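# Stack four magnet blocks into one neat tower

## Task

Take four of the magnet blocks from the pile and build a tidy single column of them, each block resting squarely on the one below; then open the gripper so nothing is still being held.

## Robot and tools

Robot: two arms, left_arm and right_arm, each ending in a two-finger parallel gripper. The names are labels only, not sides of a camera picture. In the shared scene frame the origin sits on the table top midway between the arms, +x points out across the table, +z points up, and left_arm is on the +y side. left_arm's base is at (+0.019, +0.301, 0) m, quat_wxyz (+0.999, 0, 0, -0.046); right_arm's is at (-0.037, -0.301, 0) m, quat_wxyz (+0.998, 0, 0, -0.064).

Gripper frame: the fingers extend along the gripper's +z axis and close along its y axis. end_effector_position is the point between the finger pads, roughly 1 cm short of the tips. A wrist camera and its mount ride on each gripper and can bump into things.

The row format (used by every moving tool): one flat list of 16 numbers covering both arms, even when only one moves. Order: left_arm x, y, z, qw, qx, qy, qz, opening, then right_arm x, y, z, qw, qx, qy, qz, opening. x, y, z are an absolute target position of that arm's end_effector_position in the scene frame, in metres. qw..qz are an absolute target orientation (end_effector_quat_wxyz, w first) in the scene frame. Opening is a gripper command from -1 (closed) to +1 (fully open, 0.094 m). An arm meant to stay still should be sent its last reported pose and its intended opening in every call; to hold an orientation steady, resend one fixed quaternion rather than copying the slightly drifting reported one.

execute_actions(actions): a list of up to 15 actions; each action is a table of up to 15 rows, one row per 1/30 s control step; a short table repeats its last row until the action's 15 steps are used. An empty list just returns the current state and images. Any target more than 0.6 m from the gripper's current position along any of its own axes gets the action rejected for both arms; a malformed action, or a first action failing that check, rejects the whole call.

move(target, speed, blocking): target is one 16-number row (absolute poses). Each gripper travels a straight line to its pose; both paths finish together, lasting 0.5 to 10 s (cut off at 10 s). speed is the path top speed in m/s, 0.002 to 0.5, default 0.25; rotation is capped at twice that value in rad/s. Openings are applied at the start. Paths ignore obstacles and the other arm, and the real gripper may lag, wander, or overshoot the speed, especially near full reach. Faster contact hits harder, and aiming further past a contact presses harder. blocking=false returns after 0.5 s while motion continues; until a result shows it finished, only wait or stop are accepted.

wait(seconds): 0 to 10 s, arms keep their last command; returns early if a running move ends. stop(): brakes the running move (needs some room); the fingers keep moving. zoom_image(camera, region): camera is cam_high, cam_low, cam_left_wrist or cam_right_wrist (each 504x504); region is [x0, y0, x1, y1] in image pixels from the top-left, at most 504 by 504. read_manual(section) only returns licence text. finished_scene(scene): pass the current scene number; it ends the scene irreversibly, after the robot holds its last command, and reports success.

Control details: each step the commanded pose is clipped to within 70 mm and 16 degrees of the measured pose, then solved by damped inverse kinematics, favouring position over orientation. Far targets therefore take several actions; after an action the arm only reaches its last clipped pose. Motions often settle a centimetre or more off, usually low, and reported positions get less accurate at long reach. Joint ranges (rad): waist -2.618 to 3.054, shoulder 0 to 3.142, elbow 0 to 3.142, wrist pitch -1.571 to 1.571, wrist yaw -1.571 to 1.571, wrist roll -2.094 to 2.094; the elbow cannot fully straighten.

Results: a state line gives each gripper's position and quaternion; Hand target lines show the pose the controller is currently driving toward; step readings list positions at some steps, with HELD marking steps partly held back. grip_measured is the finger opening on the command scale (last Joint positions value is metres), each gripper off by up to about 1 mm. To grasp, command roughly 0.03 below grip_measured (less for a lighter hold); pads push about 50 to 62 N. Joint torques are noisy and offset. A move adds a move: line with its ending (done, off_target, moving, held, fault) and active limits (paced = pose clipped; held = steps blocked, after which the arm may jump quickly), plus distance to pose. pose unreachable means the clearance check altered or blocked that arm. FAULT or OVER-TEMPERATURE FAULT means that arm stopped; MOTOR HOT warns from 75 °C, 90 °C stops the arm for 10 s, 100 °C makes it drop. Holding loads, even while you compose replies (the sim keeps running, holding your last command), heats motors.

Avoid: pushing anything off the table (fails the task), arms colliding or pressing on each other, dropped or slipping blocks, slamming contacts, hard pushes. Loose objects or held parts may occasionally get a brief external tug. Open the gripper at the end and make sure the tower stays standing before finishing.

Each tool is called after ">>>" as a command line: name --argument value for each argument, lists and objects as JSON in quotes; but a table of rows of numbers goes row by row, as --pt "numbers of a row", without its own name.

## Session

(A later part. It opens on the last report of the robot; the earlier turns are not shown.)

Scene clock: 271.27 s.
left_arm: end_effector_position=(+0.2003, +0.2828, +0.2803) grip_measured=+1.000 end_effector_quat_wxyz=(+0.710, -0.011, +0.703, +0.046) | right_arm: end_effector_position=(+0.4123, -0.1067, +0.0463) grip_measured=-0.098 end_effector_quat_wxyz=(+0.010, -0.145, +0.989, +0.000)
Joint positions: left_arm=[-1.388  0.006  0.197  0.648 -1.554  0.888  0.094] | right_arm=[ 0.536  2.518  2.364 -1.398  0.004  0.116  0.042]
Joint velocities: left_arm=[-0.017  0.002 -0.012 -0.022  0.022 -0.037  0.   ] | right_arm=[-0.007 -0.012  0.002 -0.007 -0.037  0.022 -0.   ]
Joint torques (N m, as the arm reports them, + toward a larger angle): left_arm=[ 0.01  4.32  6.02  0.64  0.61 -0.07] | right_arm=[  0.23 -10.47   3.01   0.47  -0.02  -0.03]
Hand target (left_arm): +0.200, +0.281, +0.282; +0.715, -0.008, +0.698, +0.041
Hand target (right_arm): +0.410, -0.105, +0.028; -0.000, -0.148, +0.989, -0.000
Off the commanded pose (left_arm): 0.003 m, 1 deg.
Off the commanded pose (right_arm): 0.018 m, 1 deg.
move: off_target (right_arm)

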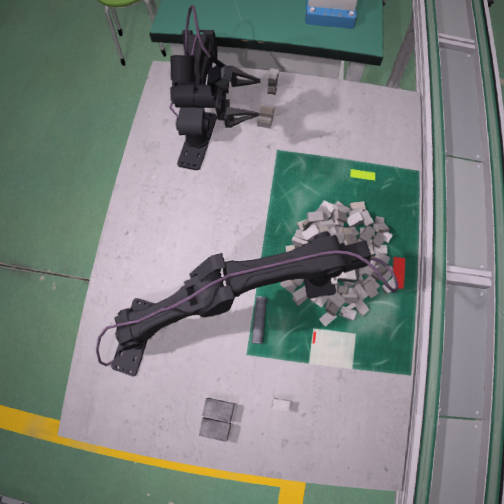

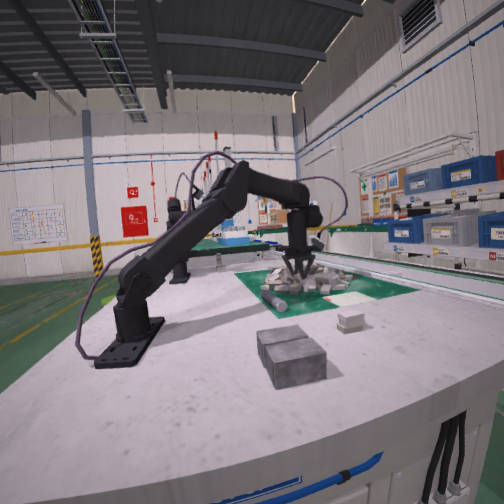

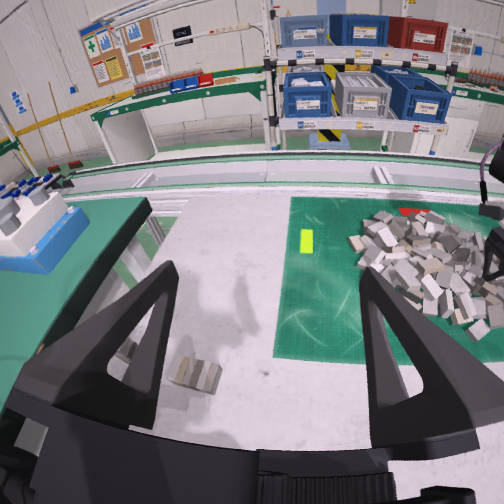

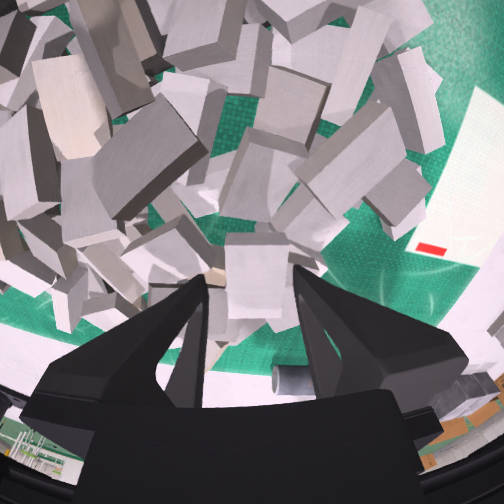

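>>> execute_actions --actions '[[[0.2005,0.2805,0.2823,0.715,-0.008,0.698,0.041,1, 0.411,-0.105,0.034,0,-0.1478,0.989,0,-0.3]],[[0.2005,0.2805,0.2823,0.715,-0.008,0.698,0.041,1, 0.411,-0.105,0.034,0,-0.1478,0.989,0,-0.54]],[[0.2005,0.2805,0.2823,0.715,-0.008,0.698,0.041,1, 0.411,-0.105,0.034,0,-0.1478,0.989,0,-0.54]]]'

>>> zoom_image --camera "cam_right_wrist" --region '[130,150,390,350]'

Scene clock: 279.03 s.
left_arm: end_effector_position=(+0.2003, +0.2828, +0.2803) grip_measured=+1.000 end_effector_quat_wxyz=(+0.710, -0.011, +0.703, +0.046) | right_arm: end_effector_position=(+0.4132, -0.1090, +0.0463) grip_measured=-0.488 end_effector_quat_wxyz=(+0.011, -0.145, +0.989, -0.005)
Joint positions: left_arm=[-1.388  0.006  0.197  0.648 -1.554  0.888  0.094] | right_arm=[ 0.535  2.518  2.364 -1.399  0.016  0.116  0.024]
Joint velocities: left_arm=[-0.027  0.012  0.007  0.037 -0.007 -0.007  0.   ] | right_arm=[-0.012  0.002  0.002 -0.095 -0.037 -0.066  0.   ]
Joint torques (N m, as the arm reports them, + toward a larger angle): left_arm=[ 0.03  4.28  6.01  0.66  0.59 -0.06] | right_arm=[  0.28 -10.27   5.52   0.28  -0.15  -0.03]
Hand target (left_arm): +0.200, +0.281, +0.282; +0.715, -0.008, +0.698, +0.041
Hand target (right_arm): +0.411, -0.105, +0.034; +0.000, -0.148, +0.989, +0.000
Off the commanded pose (left_arm): 0.003 m, 1 deg.
Off the commanded pose (right_arm): 0.013 m, 1 deg.
Step readings (end_effector_position; steps 1 to 15: 1st action; 16 to 30: 2nd action; 31 to 45: 3rd action):
0: left_arm (+0.2003, +0.2828, +0.2803) | right_arm (+0.4123, -0.1067, +0.0463)
1: left_arm (+0.2003, +0.2828, +0.2803) | right_arm (+0.4127, -0.1077, +0.0463)
2: left_arm (+0.2003, +0.2828, +0.2803) | right_arm (+0.4132, -0.1092, +0.0463)
4: left_arm (+0.2003, +0.2828, +0.2803) | right_arm (+0.4135, -0.1100, +0.0463)
8: left_arm (+0.2003, +0.2828, +0.2803) | right_arm (+0.4135, -0.1101, +0.0463)
15: left_arm (+0.2003, +0.2828, +0.2803) | right_arm (+0.4135, -0.1101, +0.0463)
16: left_arm (+0.2003, +0.2828, +0.2803) | right_arm (+0.4134, -0.1099, +0.0463)
17: left_arm (+0.2003, +0.2828, +0.2803) | right_arm (+0.4133, -0.1092, +0.0463)
19: left_arm (+0.2003, +0.2828, +0.2803) | right_arm (+0.4132, -0.1090, +0.0463)
23: left_arm (+0.2003, +0.2828, +0.2803) | right_arm (+0.4132, -0.1090, +0.0463)
30: left_arm (+0.2003, +0.2828, +0.2803) | right_arm (+0.4132, -0.1090, +0.0463)
31: left_arm (+0.2003, +0.2828, +0.2803) | right_arm (+0.4132, -0.1090, +0.0463)
32: left_arm (+0.2003, +0.2828, +0.2803) | right_arm (+0.4132, -0.1090, +0.0463)
34: left_arm (+0.2003, +0.2828, +0.2803) | right_arm (+0.4132, -0.1090, +0.0463)
38: left_arm (+0.2003, +0.2828, +0.2803) | right_arm (+0.4132, -0.1090, +0.0463)
45: end_effector_position above

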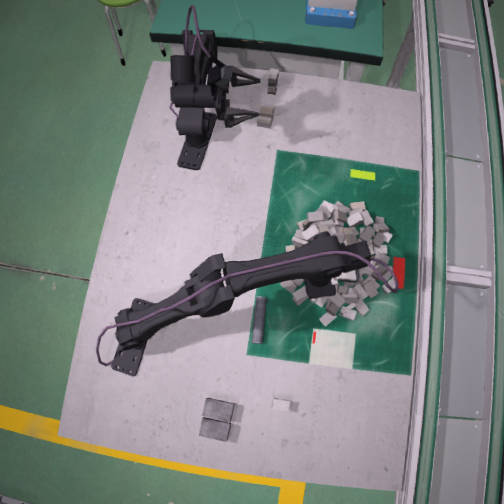

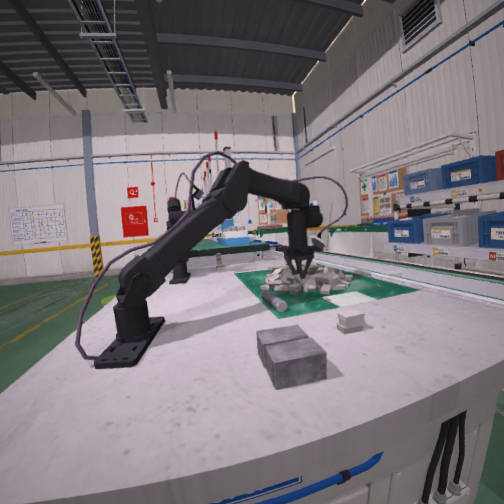

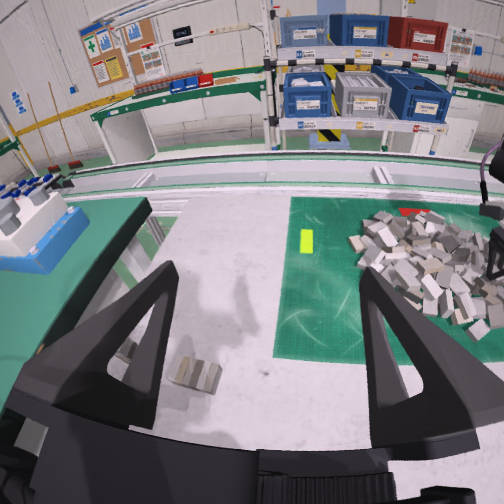

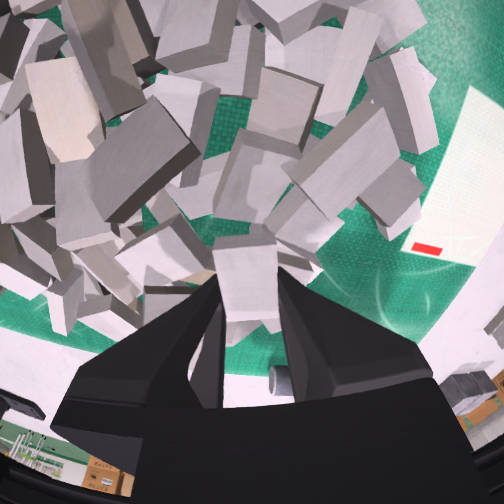

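Region (130, 150, 390, 350) of cam_right_wrist's 504x504 image, scaled by 1.938, with more detail than that image has; it fills the top 388 rows of this view, and the rest is white.

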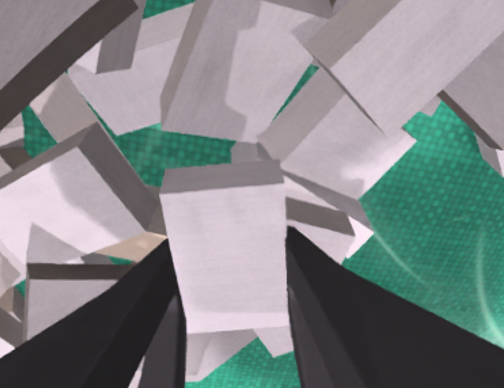

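>>> move --target '[0.2005,0.2805,0.2823,0.715,-0.008,0.698,0.041,1, 0.405,-0.108,0.09,0,-0.1478,0.989,0,-0.54]' --speed 0.03

Scene clock: 281.13 s.
left_arm: end_effector_position=(+0.2003, +0.2828, +0.2802) grip_measured=+1.000 end_effector_quat_wxyz=(+0.710, -0.011, +0.703, +0.046) | right_arm: end_effector_position=(+0.4039, -0.1111, +0.0688) grip_measured=-0.488 end_effector_quat_wxyz=(-0.008, -0.145, +0.989, -0.005)
Joint positions: left_arm=[-1.388  0.006  0.197  0.648 -1.555  0.888  0.094] | right_arm=[ 0.535  2.542  2.5   -1.547  0.006  0.116  0.024]
Joint velocities: left_arm=[ 0.007  0.007 -0.007 -0.022  0.007 -0.007  0.   ] | right_arm=[-0.007 -0.007 -0.012 -0.007 -0.007 -0.051  0.001]
Joint torques (N m, as the arm reports them, + toward a larger angle): left_arm=[ 0.04  4.31  5.99  0.64  0.6  -0.07] | right_arm=[  0.19 -14.16   7.48   0.01  -0.04  -0.05]
Hand target (left_arm): +0.200, +0.281, +0.282; +0.715, -0.008, +0.698, +0.041
Hand target (right_arm): +0.405, -0.108, +0.090; +0.011, -0.148, +0.989, +0.003
Off the commanded pose (left_arm): 0.003 m, 1 deg.
Off the commanded pose (right_arm): 0.021 m, 1 deg.
joint sent to its limit (right arm) — the command would take joint 4 (wrist pitch) past its lower limit, so that joint was sent only as far as its limit.
move: off_target (right_arm)

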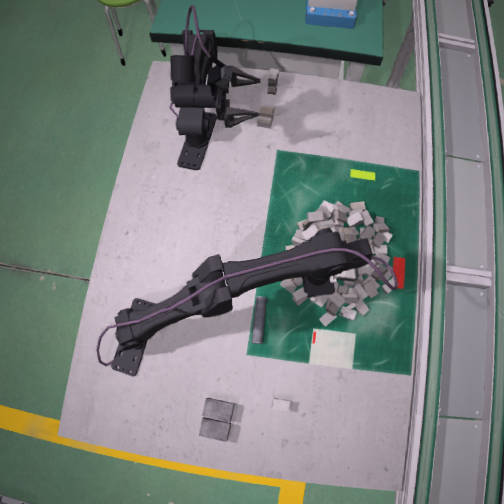

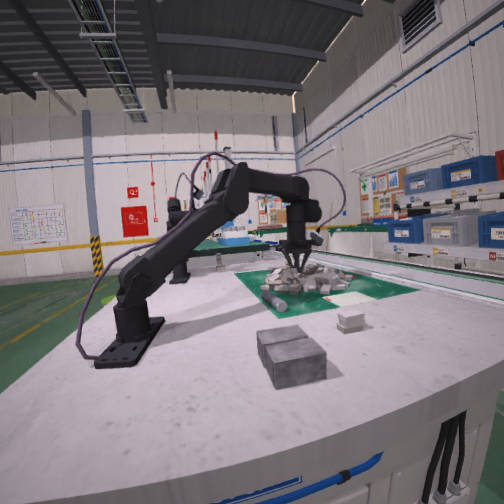

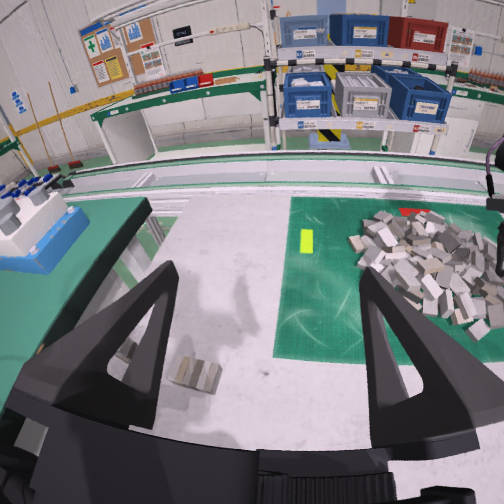

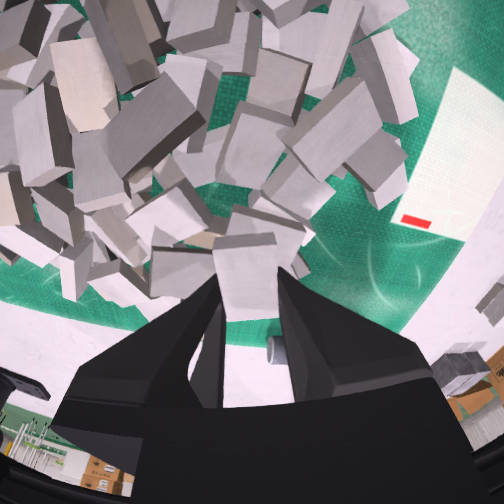

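>>> move --target '[0.2005,0.2805,0.2823,0.715,-0.008,0.698,0.041,1, 0.37,-0.17,0.10,0,-0.1478,0.989,0,-0.54]' --speed 0.06

>>> move --target '[0.2005,0.2805,0.2823,0.715,-0.008,0.698,0.041,1, 0.362,-0.352,0.06,0,0,1,0,-0.54]' --speed 0.1

Scene clock: 283.70 s.
left_arm: end_effector_position=(+0.2003, +0.2828, +0.2802) grip_measured=+1.000 end_effector_quat_wxyz=(+0.710, -0.011, +0.703, +0.046) | right_arm: end_effector_position=(+0.3652, -0.1670, +0.0848) grip_measured=-0.488 end_effector_quat_wxyz=(-0.023, -0.149, +0.988, -0.007)
Joint positions: left_arm=[-1.388  0.006  0.197  0.648 -1.555  0.888  0.094] | right_arm=[ 0.45   2.243  2.034 -1.41   0.005  0.022  0.024]
Joint velocities: left_arm=[ 0.012  0.002 -0.002 -0.051 -0.007  0.051  0.   ] | right_arm=[-0.007  0.012  0.017 -0.022 -0.007 -0.037 -0.001]
Joint torques (N m, as the arm reports them, + toward a larger angle): left_arm=[ 0.03  4.28  5.98  0.64  0.6  -0.06] | right_arm=[ -0.8  -13.05   5.47   0.15  -0.01  -0.06]
Hand target (left_arm): +0.200, +0.281, +0.282; +0.715, -0.008, +0.698, +0.041
Hand target (right_arm): +0.369, -0.170, +0.100; -0.001, -0.148, +0.989, -0.001
Off the commanded pose (left_arm): 0.003 m, 1 deg.
Off the commanded pose (right_arm): 0.016 m, 3 deg.
move: off_target (right_arm)

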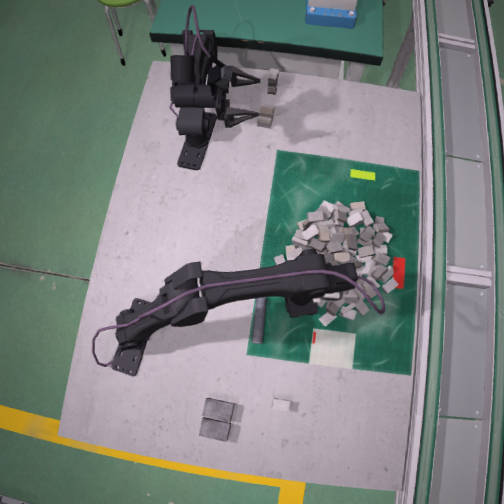

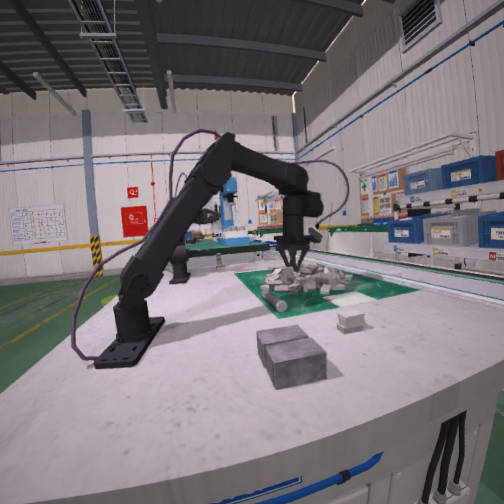

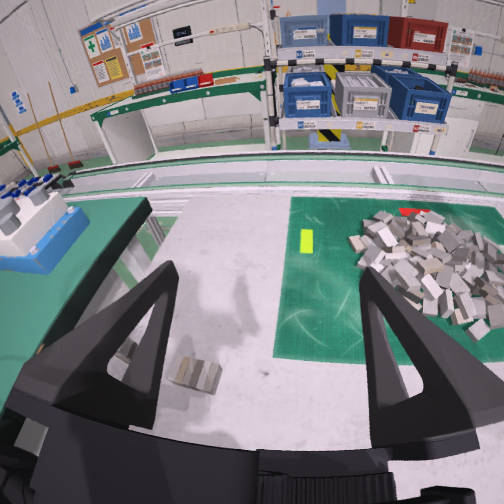

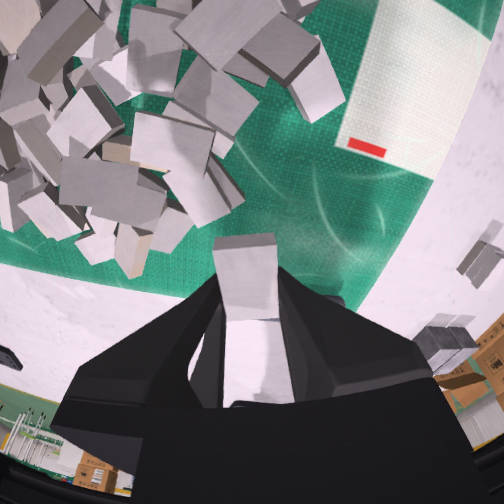

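Scene clock: 285.93 s.
left_arm: end_effector_position=(+0.2003, +0.2828, +0.2803) grip_measured=+1.000 end_effector_quat_wxyz=(+0.710, -0.011, +0.703, +0.046) | right_arm: end_effector_position=(+0.3541, -0.3504, +0.0457) grip_measured=-0.488 end_effector_quat_wxyz=(-0.026, +0.002, +1.000, +0.001)
Joint positions: left_arm=[-1.388  0.006  0.197  0.648 -1.554  0.888  0.094] | right_arm=[ 0.003  2.131  1.697 -1.189  0.005 -0.122  0.024]
Joint velocities: left_arm=[-0.017  0.017  0.002  0.007 -0.051 -0.022  0.   ] | right_arm=[-0.002 -0.002 -0.017  0.007 -0.007  0.037  0.001]
Joint torques (N m, as the arm reports them, + toward a larger angle): left_arm=[ 0.07  4.28  6.02  0.65  0.6  -0.07] | right_arm=[ -0.43 -12.25   5.59   0.15   0.01  -0.05]
Hand target (left_arm): +0.200, +0.281, +0.282; +0.715, -0.008, +0.698, +0.041
Hand target (right_arm): +0.358, -0.352, +0.060; -0.003, +0.000, +1.000, -0.001
Off the commanded pose (left_arm): 0.003 m, 1 deg.
Off the commanded pose (right_arm): 0.016 m, 3 deg.
move: off_target (right_arm)

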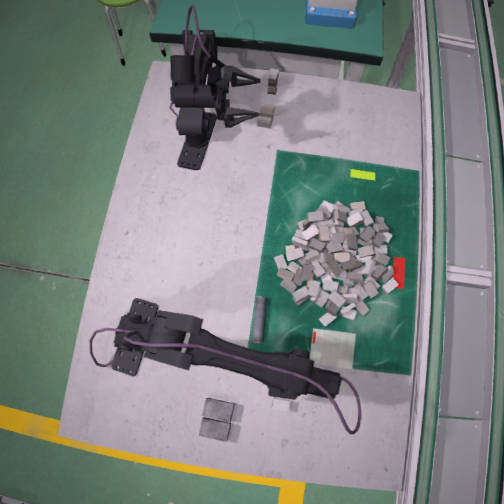

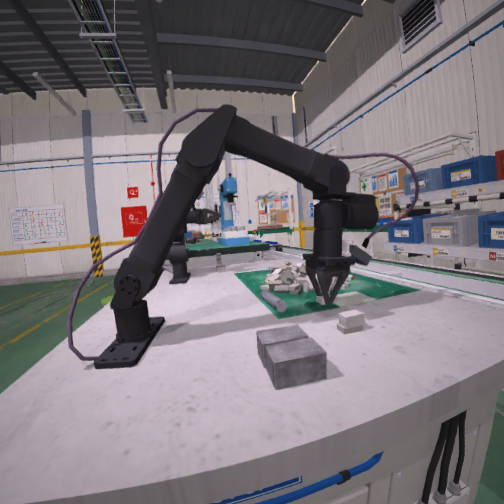

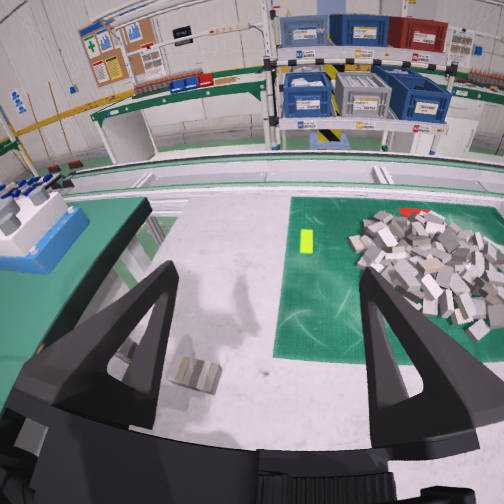

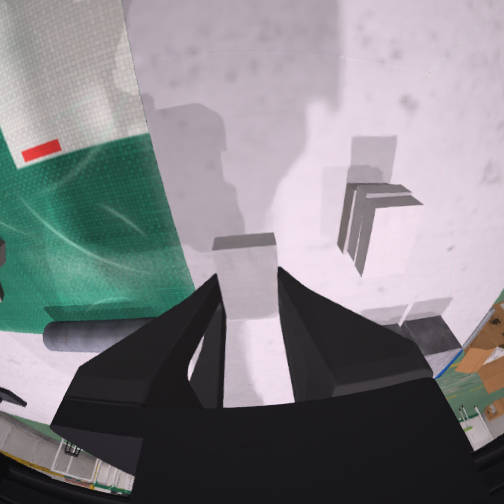

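>>> move --target '[0.2005,0.2805,0.2823,0.715,-0.008,0.698,0.041,1, 0.362,-0.352,0.018,0,0,1,0,-0.54]' --speed 0.02

>>> zoom_image --camera "cam_low" --region '[280,260,400,350]'

Scene clock: 288.63 s.
left_arm: end_effector_position=(+0.2003, +0.2828, +0.2802) grip_measured=+1.000 end_effector_quat_wxyz=(+0.710, -0.011, +0.703, +0.046) | right_arm: end_effector_position=(+0.3608, -0.3513, +0.0220) grip_measured=-0.488 end_effector_quat_wxyz=(-0.001, +0.001, +1.000, -0.002)
Joint positions: left_arm=[-1.388  0.006  0.197  0.648 -1.555  0.888  0.094] | right_arm=[ 0.003  2.131  1.602 -1.044  0.005 -0.124  0.024]
Joint velocities: left_arm=[ 0.017 -0.017 -0.012  0.051  0.022 -0.007  0.   ] | right_arm=[-0.002 -0.007  0.007 -0.037  0.007 -0.022 -0.001]
Joint torques (N m, as the arm reports them, + toward a larger angle): left_arm=[ 0.05  4.28  6.    0.66  0.61 -0.07] | right_arm=[-0.31 -9.07  5.51  0.23 -0.02 -0.06]
Hand target (left_arm): +0.200, +0.281, +0.282; +0.715, -0.008, +0.698, +0.041
Hand target (right_arm): +0.362, -0.352, +0.018; -0.000, +0.000, +1.000, -0.000
Off the commanded pose (left_arm): 0.003 m, 1 deg.
Off the commanded pose (right_arm): 0.004 m, 0 deg.
move: done

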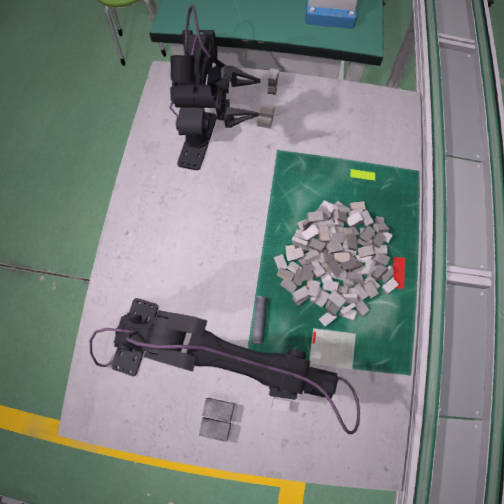

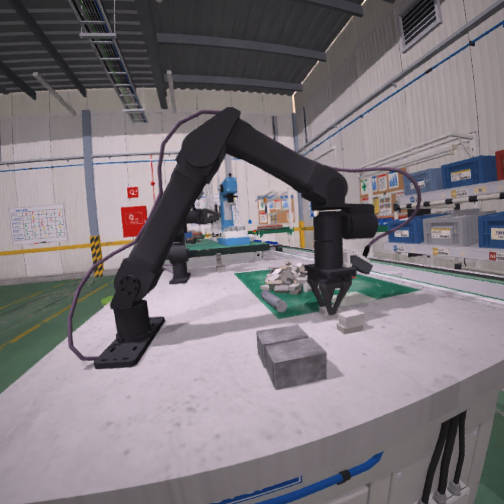

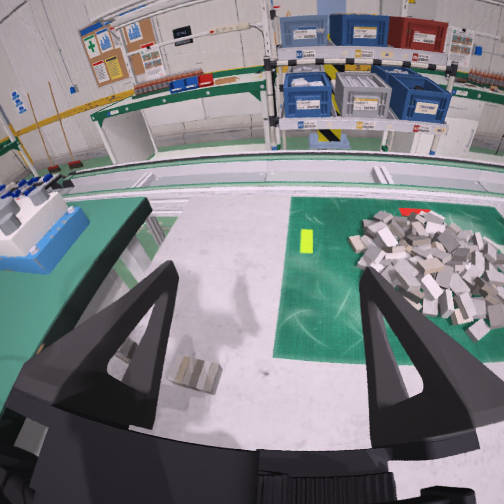

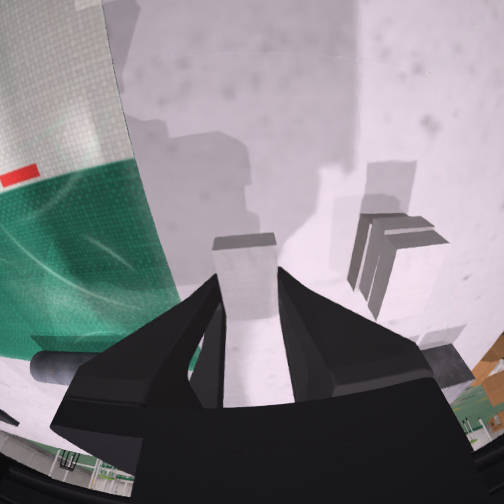

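Region (280, 260, 400, 350) of cam_low's 504x504 image, scaled by 4.200, with more detail than that image has; it fills the top 378 rows of this view, and the rest is white.

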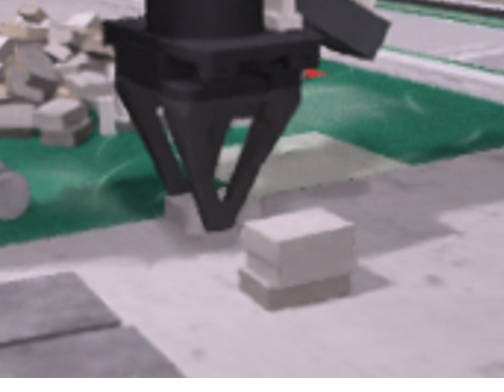

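>>> move --target '[0.2005,0.2805,0.2823,0.715,-0.008,0.698,0.041,1, 0.362,-0.352,0.010,0,0,1,0,-0.54]' --speed 0.01

>>> zoom_image --camera "cam_right_wrist" --region '[170,170,330,330]'

Scene clock: 290.60 s.
left_arm: end_effector_position=(+0.2003, +0.2828, +0.2802) grip_measured=+1.000 end_effector_quat_wxyz=(+0.710, -0.011, +0.703, +0.046) | right_arm: end_effector_position=(+0.3624, -0.3515, +0.0129) grip_measured=-0.488 end_effector_quat_wxyz=(-0.001, +0.001, +1.000, -0.003)
Joint positions: left_arm=[-1.388  0.006  0.197  0.648 -1.555  0.888  0.094] | right_arm=[ 0.003  2.147  1.59  -1.015  0.005 -0.124  0.024]
Joint velocities: left_arm=[-0.007  0.022 -0.002 -0.066 -0.037  0.022  0.   ] | right_arm=[-0.027 -0.002 -0.007  0.022 -0.022  0.022 -0.001]
Joint torques (N m, as the arm reports them, + toward a larger angle): left_arm=[ 0.    4.31  6.02  0.65  0.61 -0.06] | right_arm=[-0.32 -9.44  5.12  0.2  -0.03 -0.07]
Hand target (left_arm): +0.200, +0.281, +0.282; +0.715, -0.008, +0.698, +0.041
Hand target (right_arm): +0.362, -0.352, +0.010; +0.000, +0.000, +1.000, -0.000
Off the commanded pose (left_arm): 0.003 m, 1 deg.
Off the commanded pose (right_arm): 0.003 m, 0 deg.
move: done

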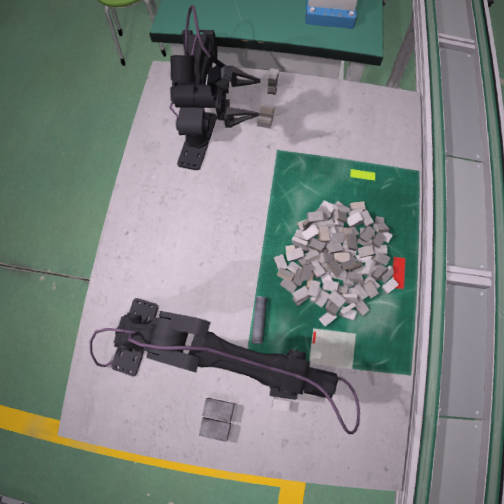

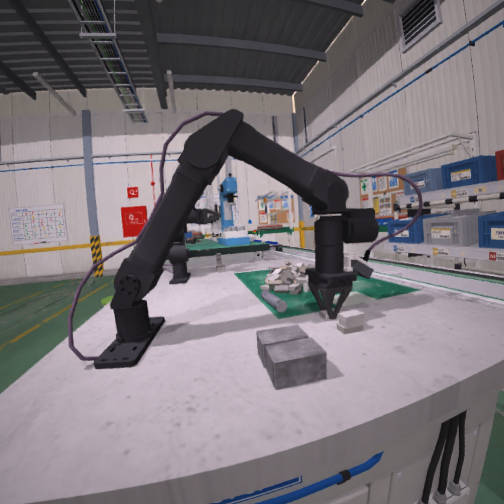

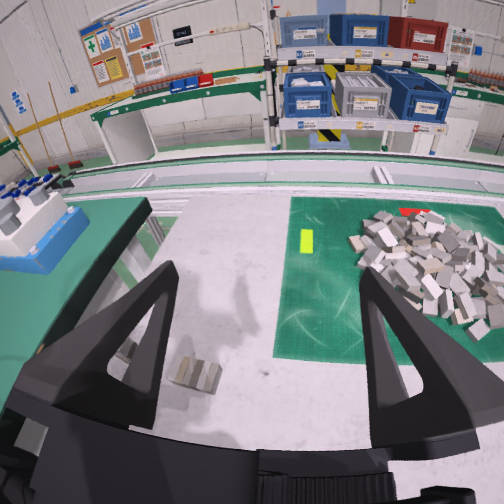

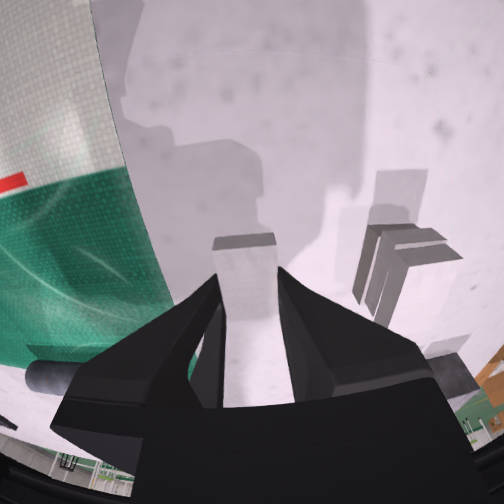

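Region (170, 170, 330, 330) of cam_right_wrist's 504x504 image, scaled by 3.150, with more detail than that image has.

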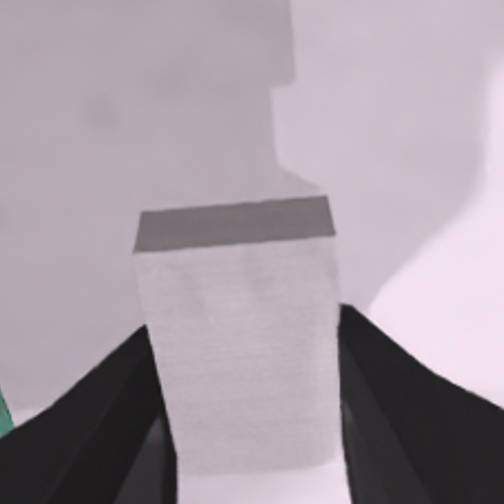

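>>> move --target '[0.2005,0.2805,0.2823,0.715,-0.008,0.698,0.041,1, 0.362,-0.352,0.006,0,0,1,0,-0.54]' --speed 0.008

>>> execute_actions --actions '[[[0.2005,0.2805,0.2823,0.715,-0.008,0.698,0.041,1, 0.362,-0.352,0.006,0,0,1,0,-0.49],[0.2005,0.2805,0.2823,0.715,-0.008,0.698,0.041,1, 0.362,-0.352,0.006,0,0,1,0,-0.49],[0.2005,0.2805,0.2823,0.715,-0.008,0.698,0.041,1, 0.362,-0.352,0.006,0,0,1,0,-0.48],[0.2005,0.2805,0.2823,0.715,-0.008,0.698,0.041,1, 0.362,-0.352,0.006,0,0,1,0,-0.48],[0.2005,0.2805,0.2823,0.715,-0.008,0.698,0.041,1, 0.362,-0.352,0.006,0,0,1,0,-0.47],[0.2005,0.2805,0.2823,0.715,-0.008,0.698,0.041,1, 0.362,-0.352,0.006,0,0,1,0,-0.47],[0.2005,0.2805,0.2823,0.715,-0.008,0.698,0.041,1, 0.362,-0.352,0.006,0,0,1,0,-0.45],[0.2005,0.2805,0.2823,0.715,-0.008,0.698,0.041,1, 0.362,-0.352,0.006,0,0,1,0,-0.45],[0.2005,0.2805,0.2823,0.715,-0.008,0.698,0.041,1, 0.362,-0.352,0.006,0,0,1,0,-0.4],[0.2005,0.2805,0.2823,0.715,-0.008,0.698,0.041,1, 0.362,-0.352,0.006,0,0,1,0,-0.3],[0.2005,0.2805,0.2823,0.715,-0.008,0.698,0.041,1, 0.362,-0.352,0.006,0,0,1,0,-0.1]]]'

>>> zoom_image --camera "cam_right_wrist" --region '[130,150,390,350]'

Scene clock: 294.20 s.
left_arm: end_effector_position=(+0.2003, +0.2828, +0.2802) grip_measured=+1.000 end_effector_quat_wxyz=(+0.710, -0.011, +0.703, +0.046) | right_arm: end_effector_position=(+0.3619, -0.3514, +0.0103) grip_measured=-0.488 end_effector_quat_wxyz=(-0.000, +0.001, +1.000, -0.003)
Joint positions: left_arm=[-1.388  0.006  0.197  0.648 -1.555  0.888  0.094] | right_arm=[ 0.003  2.147  1.579 -1.003  0.005 -0.124  0.024]
Joint velocities: left_arm=[-0.022 -0.002 -0.012  0.022 -0.037  0.022  0.   ] | right_arm=[-0.002 -0.012 -0.007  0.022  0.051  0.037  0.001]
Joint torques (N m, as the arm reports them, + toward a larger angle): left_arm=[ 0.02  4.3   6.01  0.64  0.61 -0.06] | right_arm=[-0.32 -9.02  5.23  0.24 -0.03 -0.05]
Hand target (left_arm): +0.200, +0.281, +0.282; +0.715, -0.008, +0.698, +0.041
Hand target (right_arm): +0.362, -0.352, +0.006; -0.000, +0.000, +1.000, -0.000
Off the commanded pose (left_arm): 0.003 m, 1 deg.
Off the commanded pose (right_arm): 0.004 m, 0 deg.
move: done

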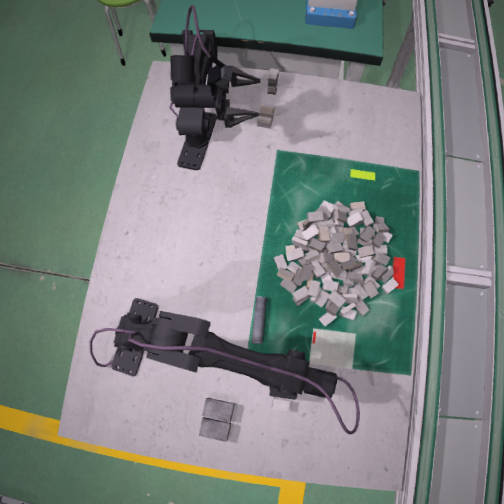

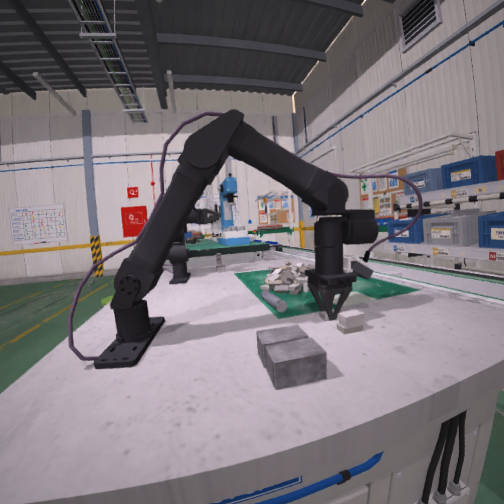

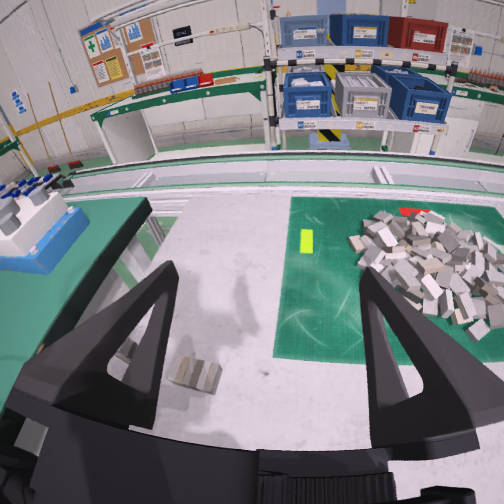

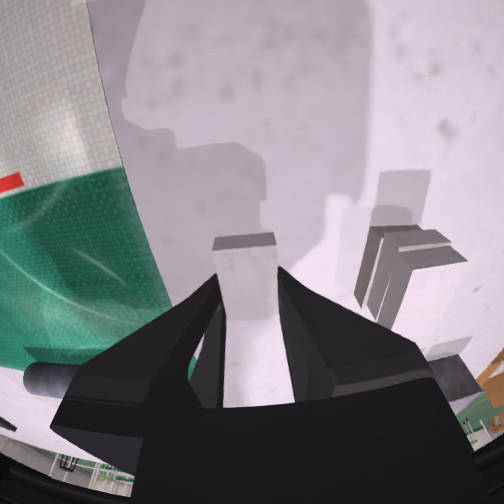

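Scene clock: 294.70 s.
left_arm: end_effector_position=(+0.2003, +0.2828, +0.2803) grip_measured=+1.000 end_effector_quat_wxyz=(+0.710, -0.011, +0.703, +0.046) | right_arm: end_effector_position=(+0.3622, -0.3513, +0.0103) grip_measured=-0.103 end_effector_quat_wxyz=(+0.000, +0.001, +1.000, -0.002)
Joint positions: left_arm=[-1.388  0.006  0.197  0.648 -1.554  0.888  0.094] | right_arm=[ 0.003  2.147  1.579 -1.002  0.004 -0.124  0.042]
Joint velocities: left_arm=[ 0.012 -0.007 -0.007  0.066  0.007 -0.007  0.   ] | right_arm=[ 0.007 -0.012 -0.022 -0.037  0.007 -0.022 -0.002]
Joint torques (N m, as the arm reports them, + toward a larger angle): left_arm=[ 0.03  4.26  6.02  0.64  0.61 -0.06] | right_arm=[-0.35 -9.07  5.26  0.24 -0.03 -0.07]
Hand target (left_arm): +0.200, +0.281, +0.282; +0.715, -0.008, +0.698, +0.041
Hand target (right_arm): +0.362, -0.352, +0.006; -0.000, +0.000, +1.000, -0.000
Off the commanded pose (left_arm): 0.003 m, 1 deg.
Off the commanded pose (right_arm): 0.004 m, 0 deg.
Step readings (end_effector_position):
0: left_arm (+0.2003, +0.2828, +0.2802) | right_arm (+0.3619, -0.3514, +0.0103)
1: left_arm (+0.2003, +0.2828, +0.2802) | right_arm (+0.3619, -0.3514, +0.0103)
2: left_arm (+0.2003, +0.2828, +0.2802) | right_arm (+0.3619, -0.3514, +0.0103)
4: left_arm (+0.2003, +0.2828, +0.2803) | right_arm (+0.3619, -0.3514, +0.0103)
8: left_arm (+0.2003, +0.2828, +0.2803) | right_arm (+0.3619, -0.3514, +0.0103)
15: end_effector_position above

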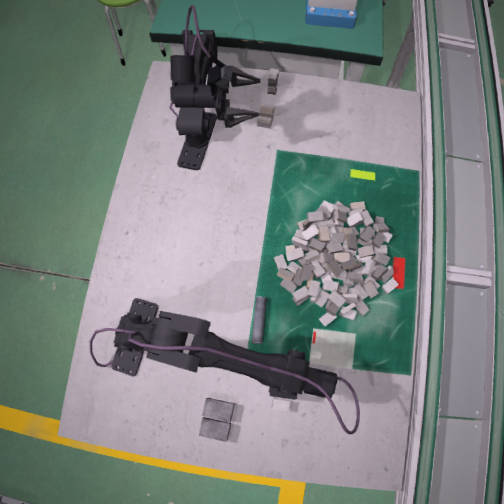

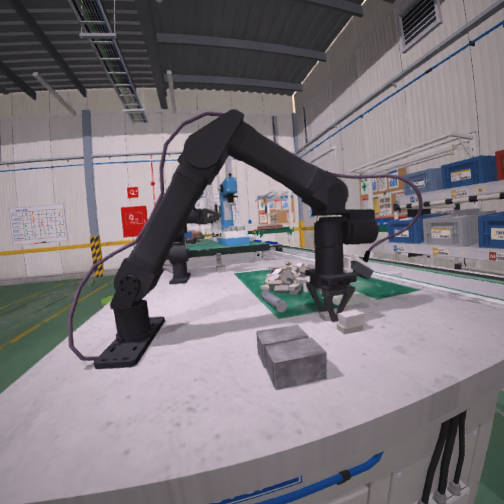

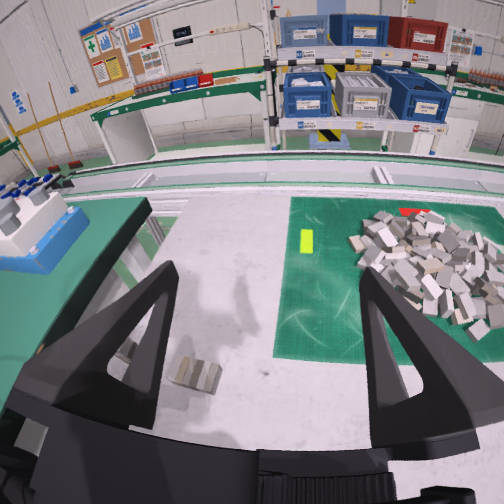

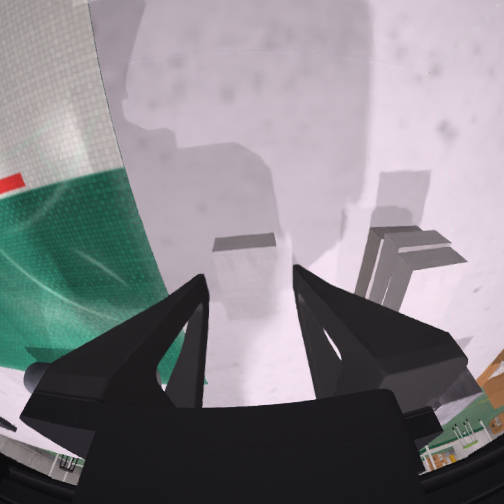

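Region (130, 150, 390, 350) of cam_right_wrist's 504x504 image, scaled by 1.938, with more detail than that image has; it fills the top 388 rows of this view, and the rest is white.

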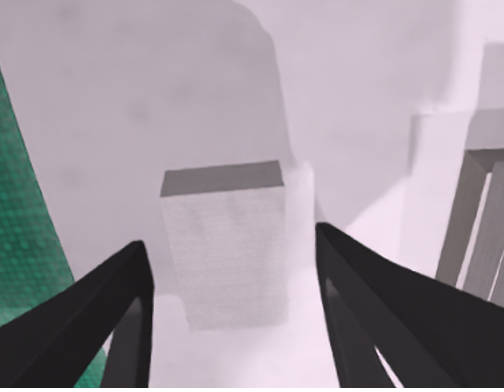

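>>> move --target '[0.2005,0.2805,0.2823,0.715,-0.008,0.698,0.041,1, 0.371,-0.352,0.007,0,0,1,0,-0.1]' --speed 0.01

>>> zoom_image --camera "cam_right_wrist" --region '[130,150,390,350]'

Scene clock: 296.97 s.
left_arm: end_effector_position=(+0.2003, +0.2828, +0.2802) grip_measured=+1.000 end_effector_quat_wxyz=(+0.710, -0.011, +0.703, +0.046) | right_arm: end_effector_position=(+0.3624, -0.3513, +0.0101) grip_measured=-0.103 end_effector_quat_wxyz=(-0.007, +0.001, +1.000, -0.001)
Joint positions: left_arm=[-1.388  0.006  0.197  0.648 -1.555  0.888  0.094] | right_arm=[ 0.003  2.162  1.602 -1.025  0.004 -0.124  0.042]
Joint velocities: left_arm=[-0.012 -0.007 -0.007 -0.007 -0.051  0.051  0.   ] | right_arm=[ 0.012  0.002 -0.002 -0.051 -0.022 -0.051  0.001]
Joint torques (N m, as the arm reports them, + toward a larger angle): left_arm=[ 0.04  4.26  6.02  0.65  0.61 -0.07] | right_arm=[-0.11 -8.09  8.11  0.24 -0.02 -0.05]
Hand target (left_arm): +0.200, +0.281, +0.282; +0.715, -0.008, +0.698, +0.041
Hand target (right_arm): +0.371, -0.352, +0.007; +0.000, -0.000, +1.000, -0.000
Off the commanded pose (left_arm): 0.003 m, 1 deg.
Off the commanded pose (right_arm): 0.009 m, 1 deg.
move: done

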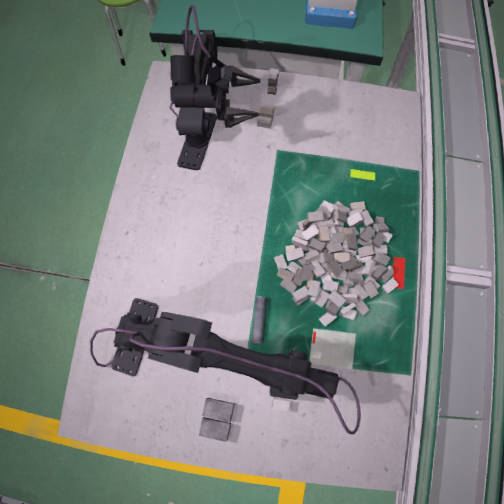

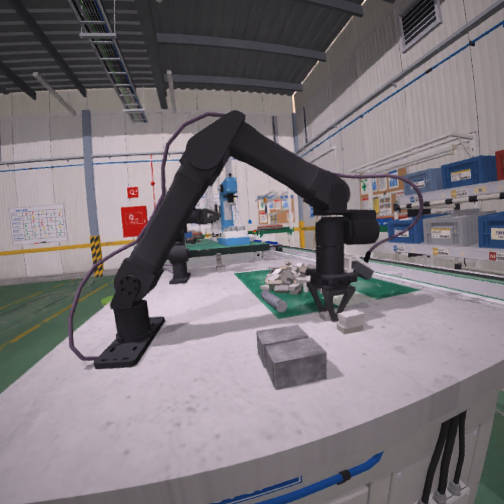

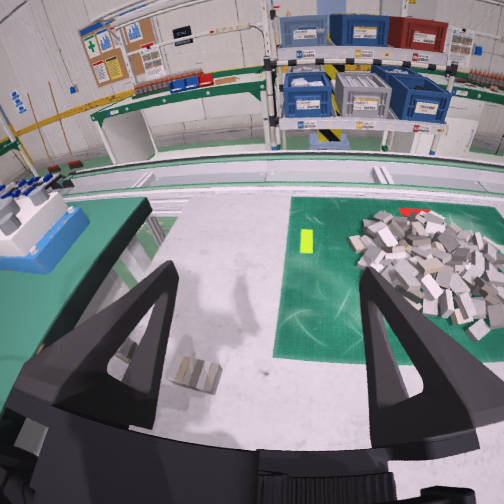

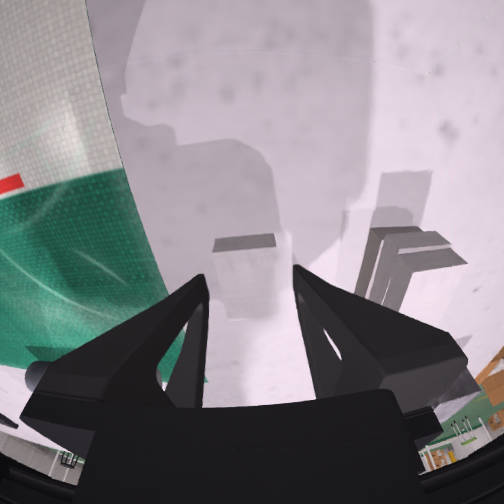

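Region (130, 150, 390, 350) of cam_right_wrist's 504x504 image, scaled by 1.938, with more detail than that image has; it fills the top 388 rows of this view, and the rest is white.

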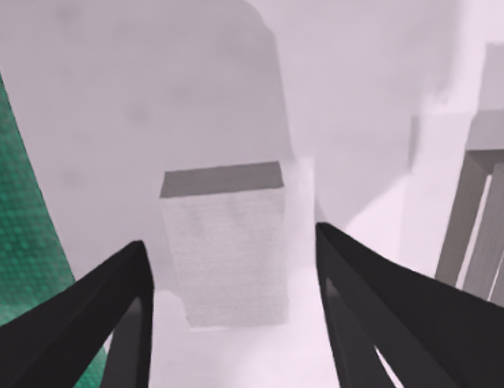

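>>> execute_actions --actions '[[[0.2005,0.2805,0.2823,0.715,-0.008,0.698,0.041,1, 0.363,-0.352,0.010,0,0,1,0,-0.3]],[[0.2005,0.2805,0.2823,0.715,-0.008,0.698,0.041,1, 0.363,-0.352,0.010,0,0,1,0,-0.54]],[[0.2005,0.2805,0.2823,0.715,-0.008,0.698,0.041,1, 0.363,-0.352,0.010,0,0,1,0,-0.54]]]'

>>> zoom_image --camera "cam_right_wrist" --region '[170,170,330,330]'

Scene clock: 299.43 s.
left_arm: end_effector_position=(+0.2003, +0.2828, +0.2803) grip_measured=+1.000 end_effector_quat_wxyz=(+0.710, -0.011, +0.703, +0.046) | right_arm: end_effector_position=(+0.3636, -0.3520, +0.0101) grip_measured=-0.488 end_effector_quat_wxyz=(-0.005, +0.001, +1.000, -0.003)
Joint positions: left_arm=[-1.388  0.006  0.197  0.648 -1.554  0.888  0.094] | right_arm=[ 0.003  2.162  1.602 -1.02   0.008 -0.124  0.024]
Joint velocities: left_arm=[-0.017 -0.002  0.002  0.037 -0.007  0.051  0.   ] | right_arm=[ 0.007  0.002 -0.012 -0.007 -0.037 -0.022 -0.001]
Joint torques (N m, as the arm reports them, + toward a larger angle): left_arm=[ 0.02  4.31  6.02  0.66  0.6  -0.05] | right_arm=[ -0.3  -10.24   4.59   0.25  -0.06  -0.06]
Hand target (left_arm): +0.200, +0.281, +0.282; +0.715, -0.008, +0.698, +0.041
Hand target (right_arm): +0.363, -0.352, +0.010; -0.000, +0.000, +1.000, -0.000
Off the commanded pose (left_arm): 0.003 m, 1 deg.
Off the commanded pose (right_arm): 0.001 m, 1 deg.
Step readings (end_effector_position; steps 1 to 15: 1st action; 16 to 30: 2nd action; 31 to 45: 3rd action):
0: left_arm (+0.2003, +0.2828, +0.2802) | right_arm (+0.3624, -0.3513, +0.0101)
1: left_arm (+0.2003, +0.2828, +0.2802) | right_arm (+0.3625, -0.3514, +0.0101)
2: left_arm (+0.2003, +0.2828, +0.2802) | right_arm (+0.3628, -0.3518, +0.0101)
4: left_arm (+0.2003, +0.2828, +0.2802) | right_arm (+0.3631, -0.3521, +0.0101)
8: left_arm (+0.2003, +0.2828, +0.2802) | right_arm (+0.3631, -0.3521, +0.0101)
15: left_arm (+0.2003, +0.2828, +0.2802) | right_arm (+0.3631, -0.3521, +0.0101)
16: left_arm (+0.2003, +0.2828, +0.2802) | right_arm (+0.3632, -0.3521, +0.0101)
17: left_arm (+0.2003, +0.2828, +0.2802) | right_arm (+0.3635, -0.3521, +0.0101)
19: left_arm (+0.2003, +0.2828, +0.2803) | right_arm (+0.3636, -0.3520, +0.0101)
23: left_arm (+0.2003, +0.2828, +0.2803) | right_arm (+0.3636, -0.3520, +0.0101)
30: left_arm (+0.2003, +0.2828, +0.2803) | right_arm (+0.3636, -0.3520, +0.0101)
31: left_arm (+0.2003, +0.2828, +0.2803) | right_arm (+0.3636, -0.3520, +0.0101)
32: left_arm (+0.2003, +0.2828, +0.2803) | right_arm (+0.3636, -0.3520, +0.0101)
34: left_arm (+0.2003, +0.2828, +0.2803) | right_arm (+0.3636, -0.3520, +0.0101)
38: left_arm (+0.2003, +0.2828, +0.2803) | right_arm (+0.3636, -0.3520, +0.0101)
45: end_effector_position above

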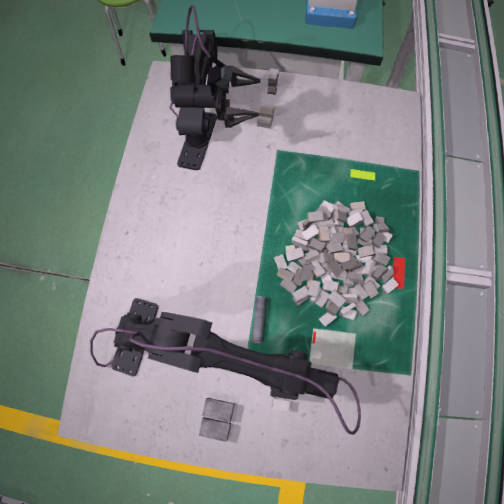

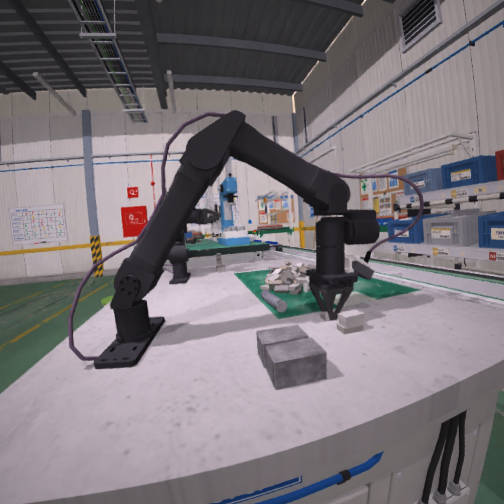

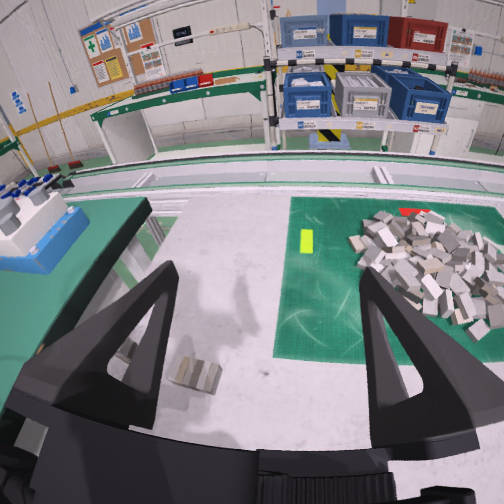

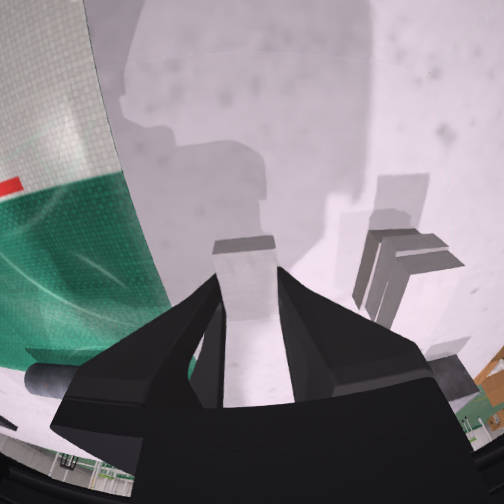

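Region (170, 170, 330, 330) of cam_right_wrist's 504x504 image, scaled by 3.150, with more detail than that image has.

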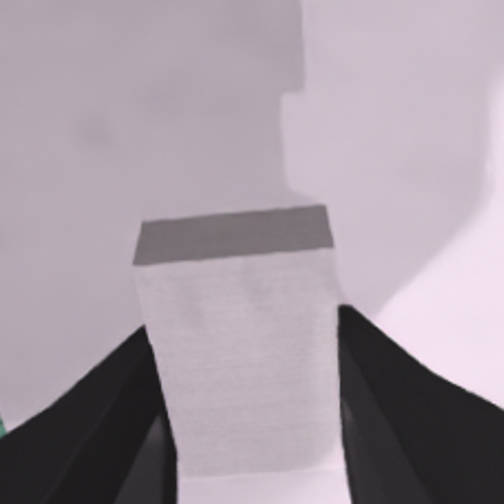

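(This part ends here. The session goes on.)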